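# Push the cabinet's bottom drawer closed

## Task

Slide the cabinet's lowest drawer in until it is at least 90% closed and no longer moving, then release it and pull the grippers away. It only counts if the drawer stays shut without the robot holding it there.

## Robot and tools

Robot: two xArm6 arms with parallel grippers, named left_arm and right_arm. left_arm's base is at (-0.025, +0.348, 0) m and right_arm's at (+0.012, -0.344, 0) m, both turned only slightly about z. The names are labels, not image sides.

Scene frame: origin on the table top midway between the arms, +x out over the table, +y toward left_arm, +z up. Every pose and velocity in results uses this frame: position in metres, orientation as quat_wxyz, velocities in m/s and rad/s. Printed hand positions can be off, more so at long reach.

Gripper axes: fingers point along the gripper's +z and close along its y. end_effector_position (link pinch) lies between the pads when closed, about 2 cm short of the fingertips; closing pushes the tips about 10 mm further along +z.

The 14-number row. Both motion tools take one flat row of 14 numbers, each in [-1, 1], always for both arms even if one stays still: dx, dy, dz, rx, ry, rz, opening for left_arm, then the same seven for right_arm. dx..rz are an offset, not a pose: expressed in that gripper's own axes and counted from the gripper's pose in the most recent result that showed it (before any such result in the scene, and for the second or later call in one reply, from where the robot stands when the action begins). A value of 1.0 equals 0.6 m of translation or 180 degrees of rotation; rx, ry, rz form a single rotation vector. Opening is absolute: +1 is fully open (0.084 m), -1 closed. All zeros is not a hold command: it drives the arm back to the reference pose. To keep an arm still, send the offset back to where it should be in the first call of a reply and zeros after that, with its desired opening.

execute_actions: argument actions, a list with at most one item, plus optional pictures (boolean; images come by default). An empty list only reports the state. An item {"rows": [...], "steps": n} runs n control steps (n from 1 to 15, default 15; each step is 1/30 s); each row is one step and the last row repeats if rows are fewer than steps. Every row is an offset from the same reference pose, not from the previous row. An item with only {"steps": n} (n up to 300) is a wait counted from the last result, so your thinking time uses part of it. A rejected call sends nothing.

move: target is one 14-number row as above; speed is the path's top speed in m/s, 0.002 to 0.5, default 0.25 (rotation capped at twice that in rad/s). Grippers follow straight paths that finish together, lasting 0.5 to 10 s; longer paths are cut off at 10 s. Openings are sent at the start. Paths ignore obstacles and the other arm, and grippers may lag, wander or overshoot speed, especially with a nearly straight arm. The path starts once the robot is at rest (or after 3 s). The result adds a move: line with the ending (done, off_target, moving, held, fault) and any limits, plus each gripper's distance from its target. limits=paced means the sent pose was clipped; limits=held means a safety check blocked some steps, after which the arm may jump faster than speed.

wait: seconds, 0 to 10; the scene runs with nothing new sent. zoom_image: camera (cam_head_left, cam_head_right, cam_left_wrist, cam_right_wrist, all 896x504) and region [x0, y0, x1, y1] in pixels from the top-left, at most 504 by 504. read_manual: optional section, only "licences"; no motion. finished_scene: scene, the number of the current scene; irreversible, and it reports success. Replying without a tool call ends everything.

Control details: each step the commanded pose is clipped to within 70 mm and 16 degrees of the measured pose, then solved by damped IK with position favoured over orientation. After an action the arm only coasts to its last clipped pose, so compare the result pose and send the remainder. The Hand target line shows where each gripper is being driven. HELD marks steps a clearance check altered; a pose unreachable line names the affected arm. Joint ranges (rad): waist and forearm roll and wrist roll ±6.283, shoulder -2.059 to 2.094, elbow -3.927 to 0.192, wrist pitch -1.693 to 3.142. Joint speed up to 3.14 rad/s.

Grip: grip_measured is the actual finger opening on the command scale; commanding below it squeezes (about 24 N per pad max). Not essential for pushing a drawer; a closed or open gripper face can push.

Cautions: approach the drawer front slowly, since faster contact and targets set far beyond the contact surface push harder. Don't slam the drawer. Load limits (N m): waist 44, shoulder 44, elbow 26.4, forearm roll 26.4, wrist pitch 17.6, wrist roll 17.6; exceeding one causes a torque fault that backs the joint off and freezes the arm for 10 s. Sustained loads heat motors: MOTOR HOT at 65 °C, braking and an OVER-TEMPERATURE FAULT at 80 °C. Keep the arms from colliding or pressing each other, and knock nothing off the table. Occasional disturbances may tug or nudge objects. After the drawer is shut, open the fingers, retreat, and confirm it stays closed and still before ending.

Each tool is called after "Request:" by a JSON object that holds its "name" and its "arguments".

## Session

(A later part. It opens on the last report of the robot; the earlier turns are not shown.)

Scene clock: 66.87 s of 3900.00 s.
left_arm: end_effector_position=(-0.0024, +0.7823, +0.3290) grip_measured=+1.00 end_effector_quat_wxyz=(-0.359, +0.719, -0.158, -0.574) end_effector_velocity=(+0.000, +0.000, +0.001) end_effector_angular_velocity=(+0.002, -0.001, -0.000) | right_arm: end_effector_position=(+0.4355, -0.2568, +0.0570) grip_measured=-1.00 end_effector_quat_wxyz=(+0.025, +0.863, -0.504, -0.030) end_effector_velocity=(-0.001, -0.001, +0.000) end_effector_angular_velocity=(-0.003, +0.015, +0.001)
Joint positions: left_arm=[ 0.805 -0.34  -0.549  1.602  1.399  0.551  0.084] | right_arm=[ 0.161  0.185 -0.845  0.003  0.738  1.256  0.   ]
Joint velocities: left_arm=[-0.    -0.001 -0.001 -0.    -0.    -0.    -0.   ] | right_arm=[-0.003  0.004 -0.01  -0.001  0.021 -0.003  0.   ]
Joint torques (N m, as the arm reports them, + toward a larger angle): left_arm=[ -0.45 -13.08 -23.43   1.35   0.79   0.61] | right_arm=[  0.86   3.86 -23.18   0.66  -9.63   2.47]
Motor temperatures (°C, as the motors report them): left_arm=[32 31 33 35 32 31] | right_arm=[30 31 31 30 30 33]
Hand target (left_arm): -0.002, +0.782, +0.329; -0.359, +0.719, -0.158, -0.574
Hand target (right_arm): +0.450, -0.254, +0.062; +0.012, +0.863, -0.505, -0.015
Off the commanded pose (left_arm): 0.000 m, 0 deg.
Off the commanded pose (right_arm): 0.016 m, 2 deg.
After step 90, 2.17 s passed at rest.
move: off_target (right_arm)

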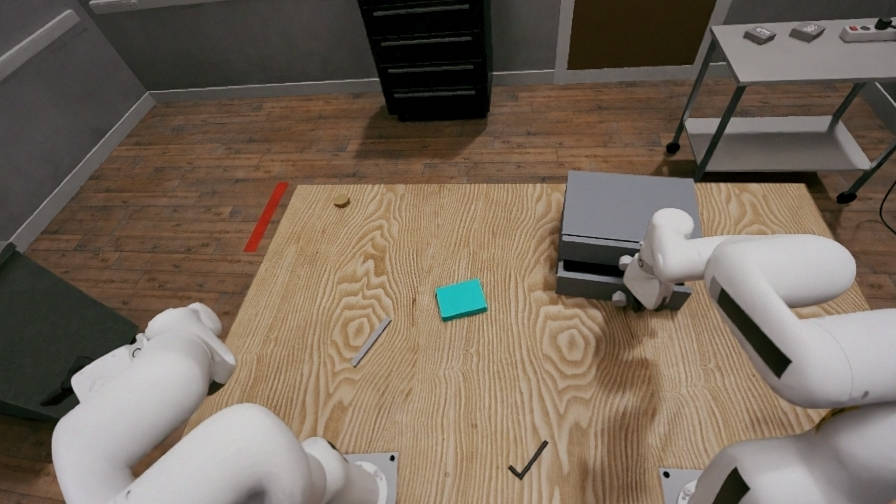

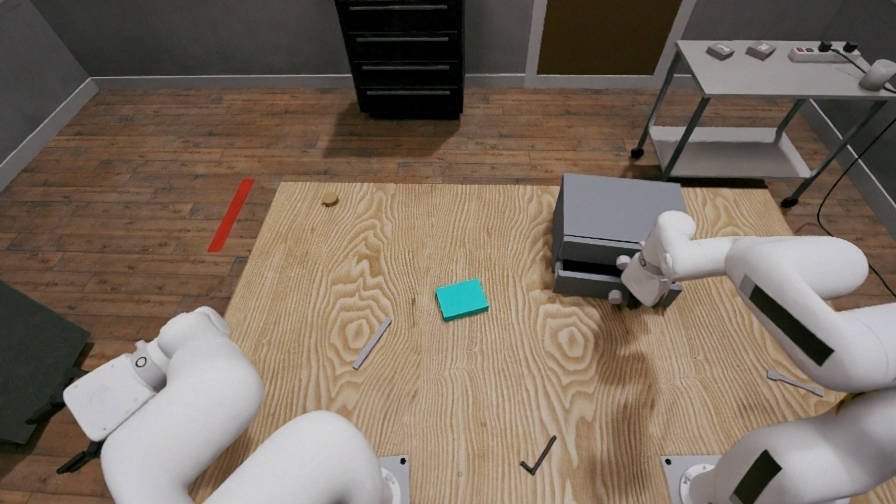

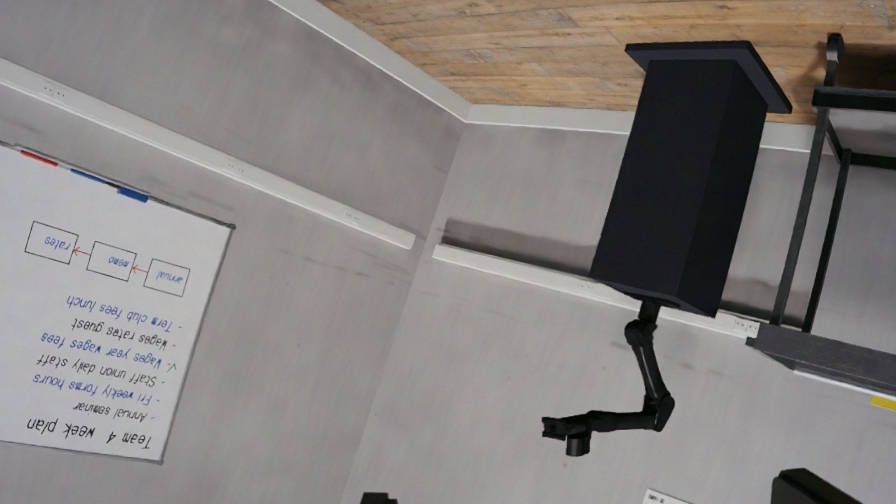

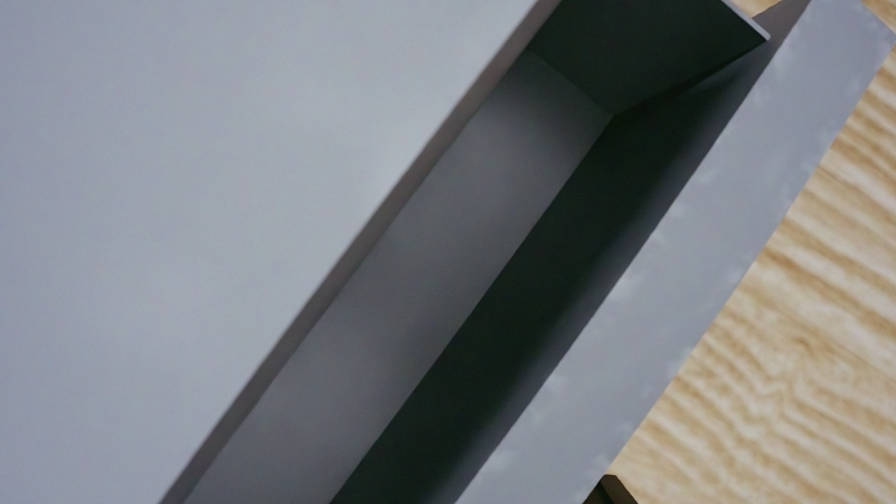

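Request:
{"name": "move", "arguments": {"target": [0,0,0,0,0,0,1,-0.016,0.029,-0.01,0.194,0.109,0,-1], "speed": 0.1}}

Scene clock: 77.07 s of 3900.00 s.
left_arm: end_effector_position=(-0.0024, +0.7823, +0.3290) grip_measured=+1.00 end_effector_quat_wxyz=(-0.359, +0.719, -0.158, -0.574) end_effector_velocity=(-0.000, +0.000, +0.000) end_effector_angular_velocity=(+0.000, +0.001, +0.001) | right_arm: end_effector_position=(+0.4149, -0.2563, +0.0643) grip_measured=-1.00 end_effector_quat_wxyz=(-0.148, +0.824, -0.478, +0.264) end_effector_velocity=(-0.000, -0.000, -0.001) end_effector_angular_velocity=(+0.013, -0.018, +0.007)
Joint positions: left_arm=[ 0.805 -0.34  -0.549  1.602  1.399  0.551  0.084] | right_arm=[ 0.074  0.01  -0.563 -2.236  0.094  3.381  0.   ]
Joint velocities: left_arm=[-0.     0.002 -0.001  0.     0.001 -0.    -0.   ] | right_arm=[ 0.012  0.004 -0.011 -0.136  0.003  0.146  0.   ]
Joint torques (N m, as the arm reports them, + toward a larger angle): left_arm=[ -0.43 -12.91 -23.41   1.29   0.74   0.81] | right_arm=[-0.31 -8.2  -8.91  1.08  0.51  0.43]
Motor temperatures (°C, as the motors report them): left_arm=[32 31 33 35 32 31] | right_arm=[30 31 33 30 32 33]
Hand target (left_arm): -0.002, +0.782, +0.329; -0.359, +0.719, -0.158, -0.574
Hand target (right_arm): +0.415, -0.256, +0.064; -0.149, +0.824, -0.478, +0.264
Off the commanded pose (left_arm): 0.000 m, 0 deg.
Off the commanded pose (right_arm): 0.001 m, 0 deg.
After step 90, 2.23 s passed at rest.
move: done

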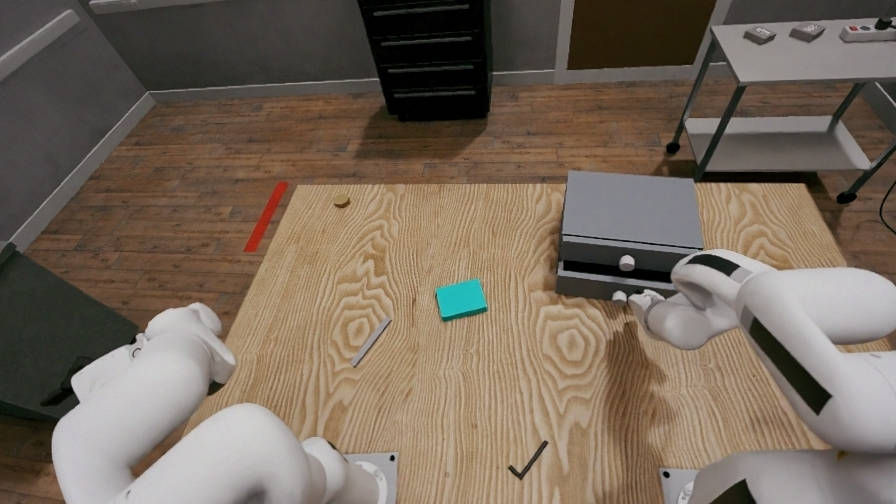

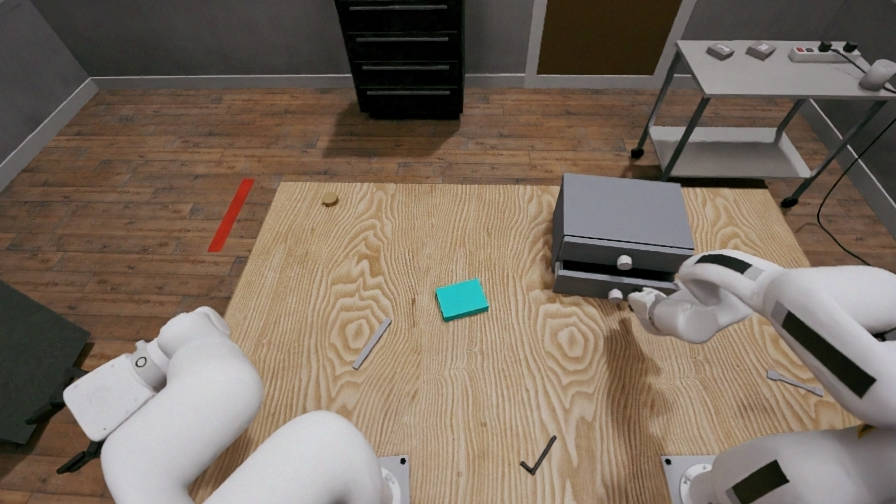

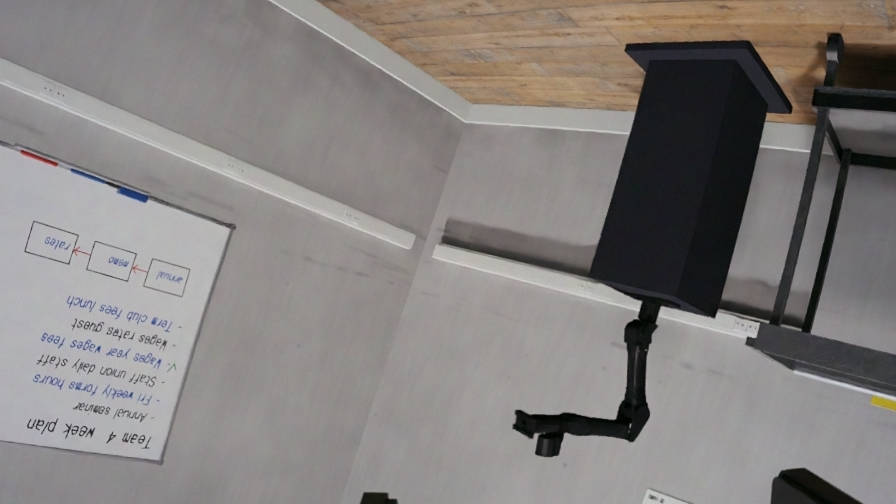

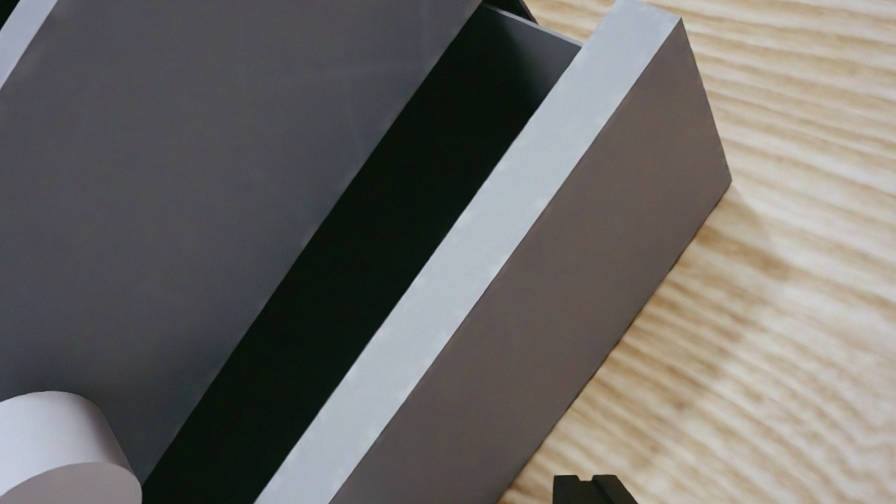

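Request:
{"name": "move", "arguments": {"target": [0,0,0,0,0,0,1,0.045,-0.052,0.048,0,0,0,-1], "speed": 0.03}}

Scene clock: 85.83 s of 3900.00 s.
left_arm: end_effector_position=(-0.0024, +0.7823, +0.3290) grip_measured=+1.00 end_effector_quat_wxyz=(-0.359, +0.719, -0.158, -0.574) end_effector_velocity=(-0.000, -0.000, -0.001) end_effector_angular_velocity=(-0.001, +0.000, +0.001) | right_arm: end_effector_position=(+0.4645, -0.2644, +0.0644) grip_measured=-1.00 end_effector_quat_wxyz=(-0.148, +0.824, -0.478, +0.264) end_effector_velocity=(+0.001, -0.000, -0.000) end_effector_angular_velocity=(-0.001, +0.002, +0.001)
Joint positions: left_arm=[ 0.805 -0.34  -0.549  1.602  1.399  0.551  0.084] | right_arm=[ 0.023  0.143 -0.725 -2.194  0.055  3.295  0.   ]
Joint velocities: left_arm=[ 0.001  0.     0.001 -0.    -0.     0.     0.   ] | right_arm=[-0.002  0.003 -0.002  0.011 -0.002 -0.015  0.   ]
Joint torques (N m, as the arm reports them, + toward a larger angle): left_arm=[ -0.5  -12.89 -23.6    1.37   0.85   0.68] | right_arm=[ -0.84 -10.66 -10.22   1.25   0.96   0.6 ]
Motor temperatures (°C, as the motors report them): left_arm=[32 31 33 35 32 31] | right_arm=[30 31 32 30 31 33]
Hand target (left_arm): -0.002, +0.782, +0.329; -0.359, +0.719, -0.158, -0.574
Hand target (right_arm): +0.465, -0.264, +0.064; -0.148, +0.824, -0.478, +0.264
Off the commanded pose (left_arm): 0.000 m, 0 deg.
Off the commanded pose (right_arm): 0.000 m, 0 deg.
After step 90, 3.77 s passed at rest.
move: done

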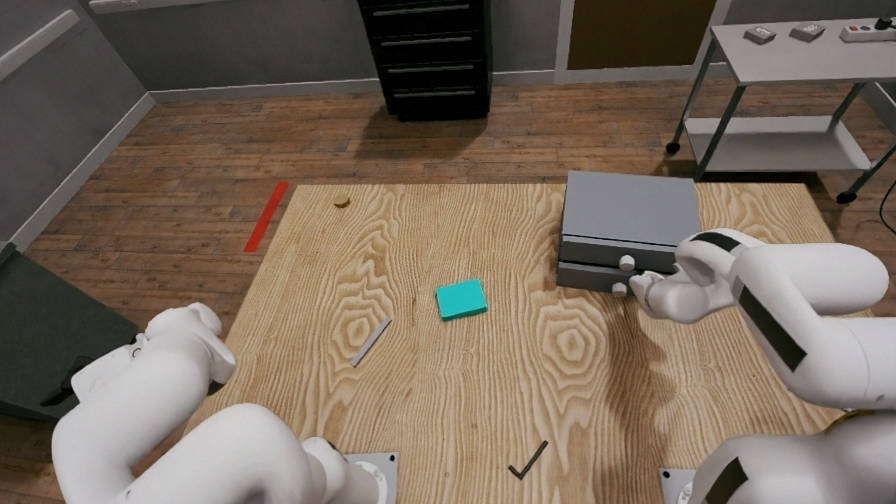

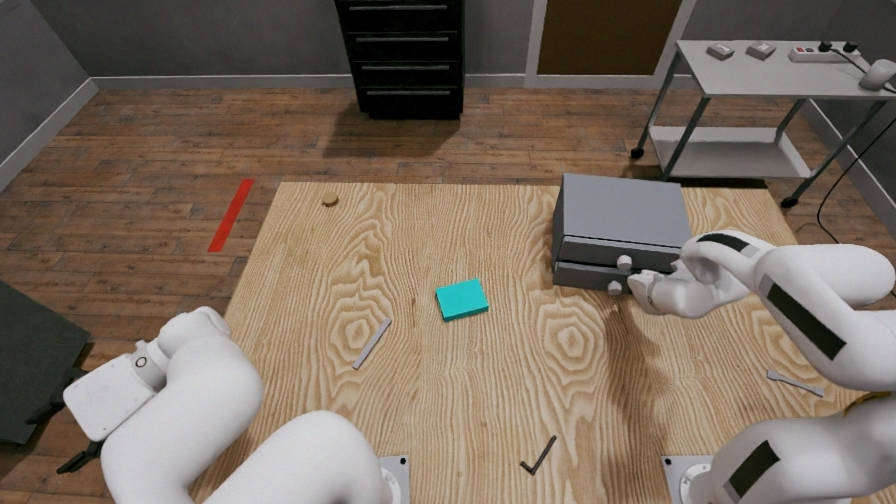

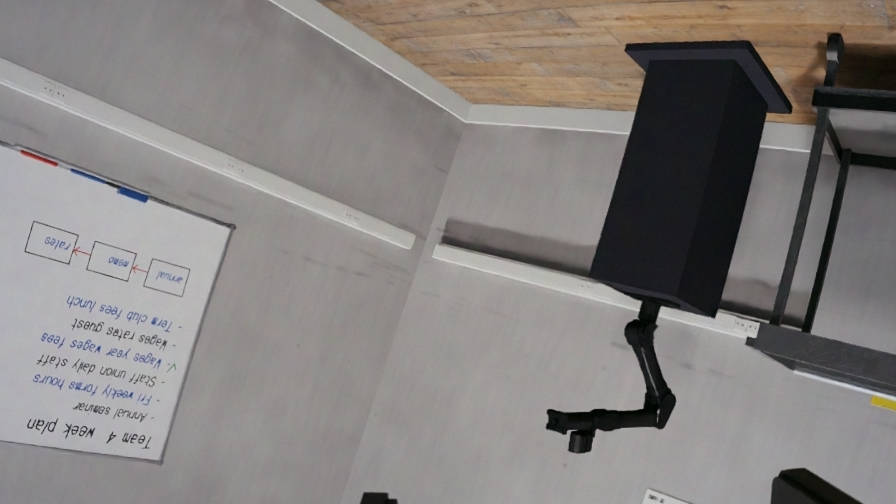

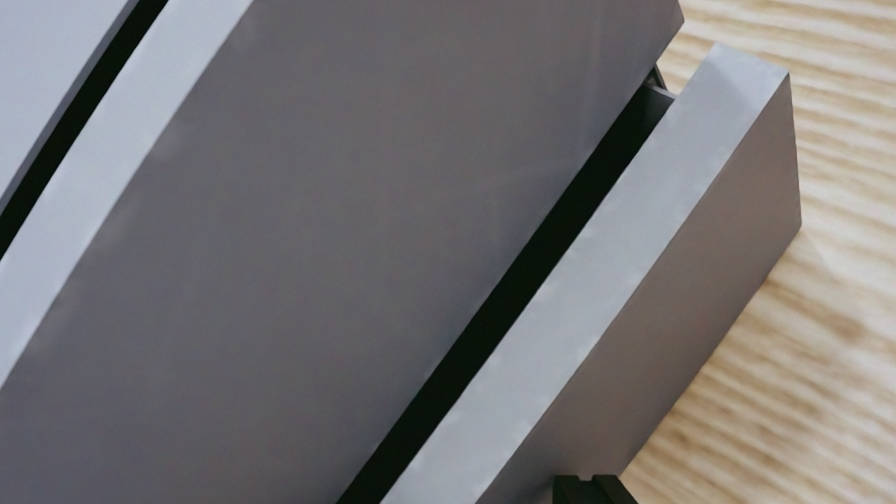

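Nearly closed; nudge another ~1.2 cm.

Request:
{"name": "move", "arguments": {"target": [0,0,0,0,0,0,1,0.011,-0.013,0.012,0,0,0,-1], "speed": 0.02}}

Scene clock: 90.10 s of 3900.00 s.
left_arm: end_effector_position=(-0.0024, +0.7823, +0.3290) grip_measured=+1.00 end_effector_quat_wxyz=(-0.359, +0.719, -0.158, -0.574) end_effector_velocity=(-0.000, +0.000, +0.001) end_effector_angular_velocity=(+0.002, -0.001, +0.002) | right_arm: end_effector_position=(+0.4767, -0.2663, +0.0644) grip_measured=-1.00 end_effector_quat_wxyz=(-0.148, +0.824, -0.478, +0.264) end_effector_velocity=(+0.001, +0.000, -0.000) end_effector_angular_velocity=(+0.001, +0.002, -0.000)
Joint positions: left_arm=[ 0.805 -0.34  -0.549  1.602  1.399  0.551  0.084] | right_arm=[ 0.011  0.174 -0.763 -2.168  0.045  3.26   0.   ]
Joint velocities: left_arm=[ 0.001 -0.001 -0.001 -0.     0.    -0.     0.   ] | right_arm=[-0.001  0.003 -0.003  0.01  -0.002 -0.011  0.   ]
Joint torques (N m, as the arm reports them, + toward a larger angle): left_arm=[ -0.38 -12.84 -23.37   1.51   0.8    0.71] | right_arm=[ -1.04 -11.44 -10.31   1.32   0.95   0.54]
Motor temperatures (°C, as the motors report them): left_arm=[32 31 34 35 32 31] | right_arm=[30 31 31 30 31 33]
Hand target (left_arm): -0.002, +0.782, +0.329; -0.359, +0.719, -0.158, -0.574
Hand target (right_arm): +0.477, -0.266, +0.064; -0.148, +0.824, -0.478, +0.264
Off the commanded pose (left_arm): 0.000 m, 0 deg.
Off the commanded pose (right_arm): 0.000 m, 0 deg.
After step 90, 0.37 s passed at rest.
move: done

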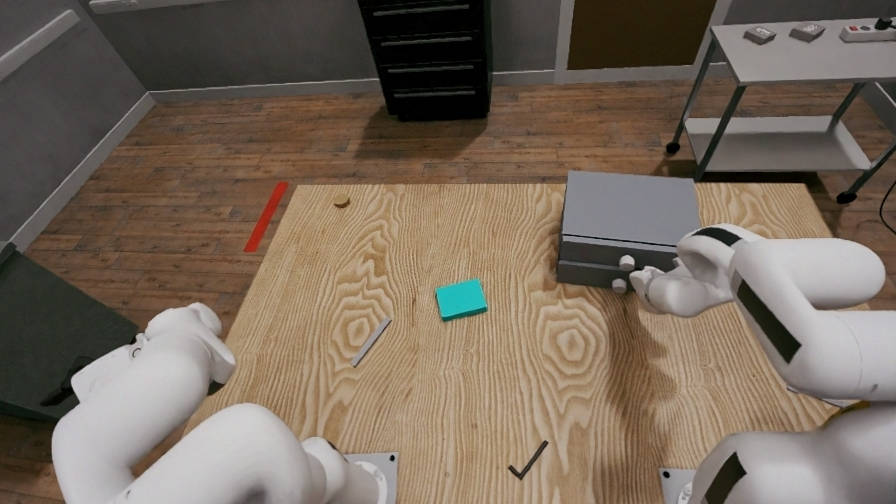

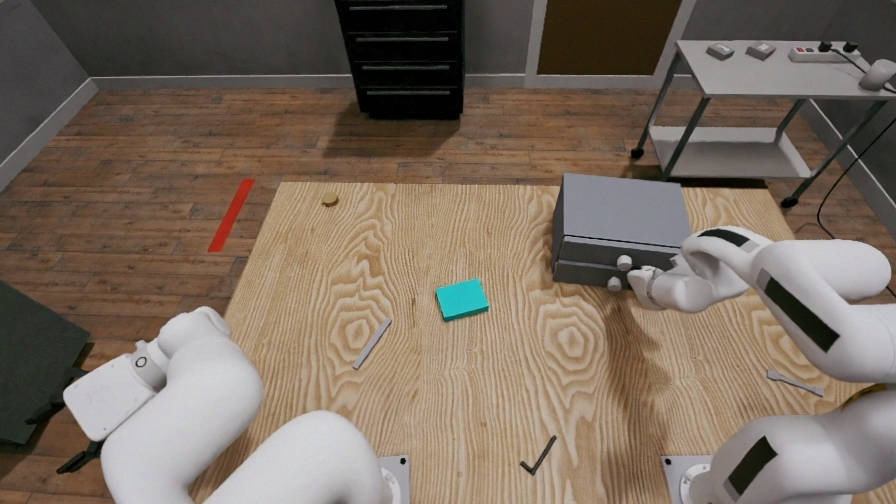

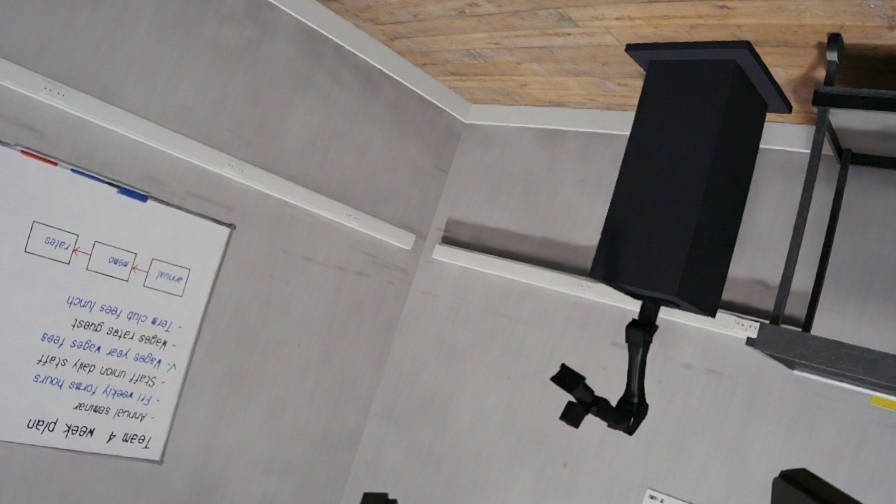

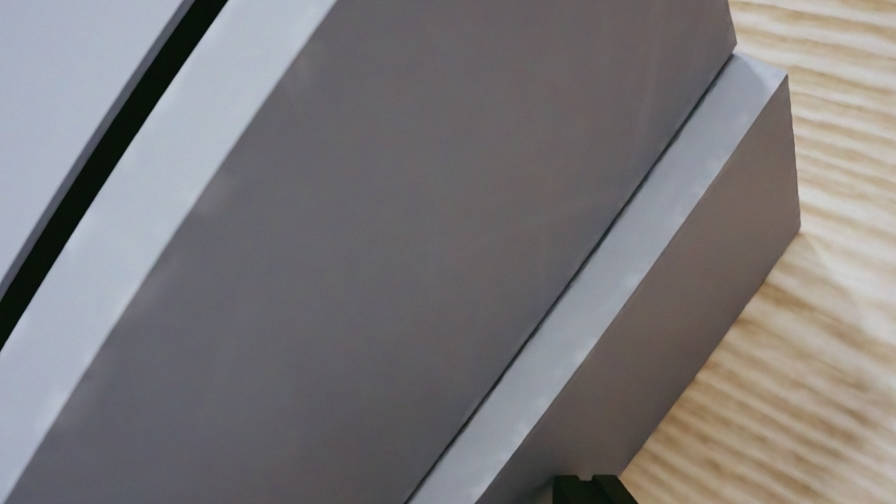

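Good. Back off.

Request:
{"name": "move", "arguments": {"target": [0,0,0,0,0,0,1,-0.07,0.12,-0.1,0,0,0,-1], "speed": 0.1}}

Scene clock: 94.73 s of 3900.00 s.
left_arm: end_effector_position=(-0.0024, +0.7823, +0.3290) grip_measured=+1.00 end_effector_quat_wxyz=(-0.359, +0.719, -0.158, -0.574) end_effector_velocity=(+0.001, +0.000, -0.001) end_effector_angular_velocity=(-0.002, +0.001, -0.002) | right_arm: end_effector_position=(+0.3743, -0.2653, +0.0649) grip_measured=-1.00 end_effector_quat_wxyz=(-0.148, +0.824, -0.478, +0.264) end_effector_velocity=(-0.003, +0.000, -0.000) end_effector_angular_velocity=(-0.000, +0.003, +0.002)
Joint positions: left_arm=[ 0.805 -0.34  -0.549  1.602  1.399  0.551  0.084] | right_arm=[ 0.072 -0.115 -0.431 -2.313  0.099  3.456  0.   ]
Joint velocities: left_arm=[-0.001  0.002 -0.     0.    -0.001  0.     0.   ] | right_arm=[-0.    -0.008  0.009  0.004 -0.002 -0.006  0.   ]
Joint torques (N m, as the arm reports them, + toward a larger angle): left_arm=[ -0.58 -12.9  -23.55   1.4    0.83   0.68] | right_arm=[-0.08 -6.24 -8.73  1.13  0.62  0.54]
Motor temperatures (°C, as the motors report them): left_arm=[32 31 34 35 32 31] | right_arm=[30 31 31 30 31 33]
Hand target (left_arm): -0.002, +0.782, +0.329; -0.359, +0.719, -0.158, -0.574
Hand target (right_arm): +0.374, -0.265, +0.065; -0.148, +0.824, -0.478, +0.264
Off the commanded pose (left_arm): 0.000 m, 0 deg.
Off the commanded pose (right_arm): 0.000 m, 0 deg.
After step 90, 0.17 s passed at rest.
move: done

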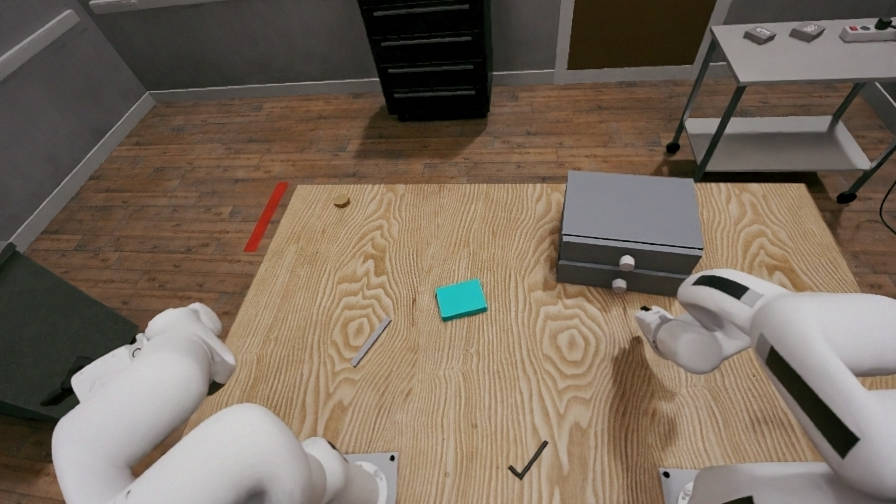

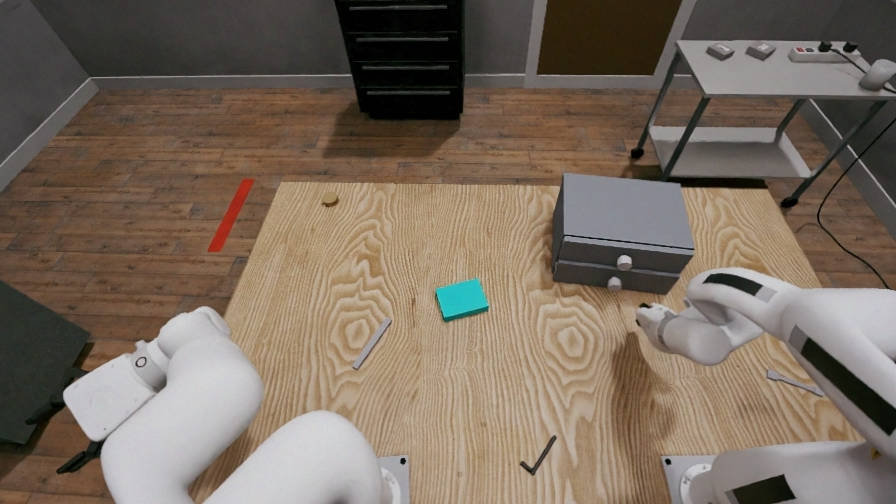

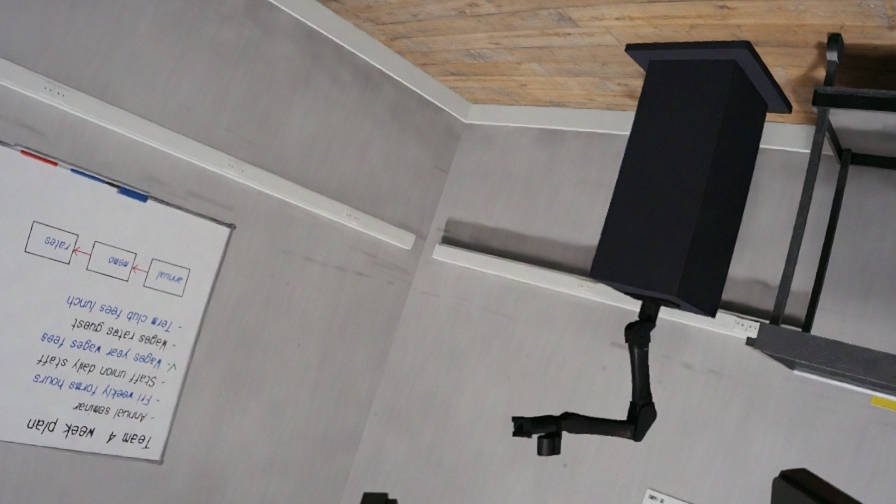

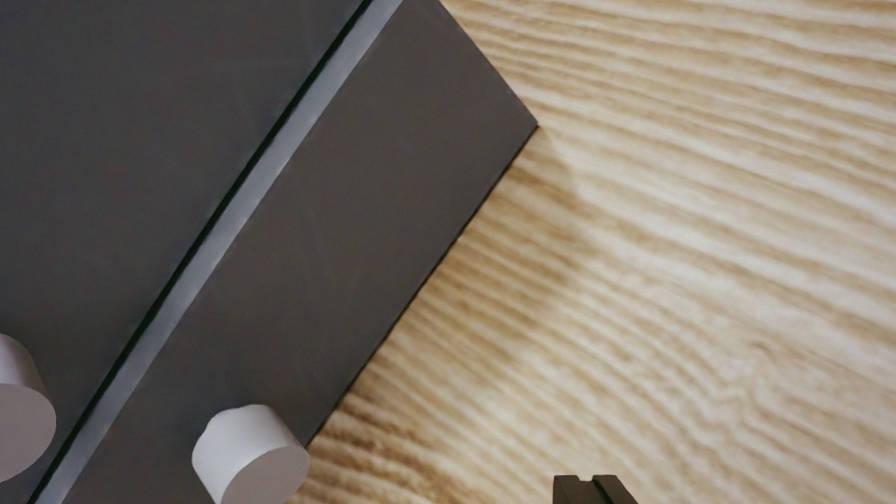

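Request:
{"name": "finished_scene", "arguments": {"scene": 2}}

The scene is finished: the task was done.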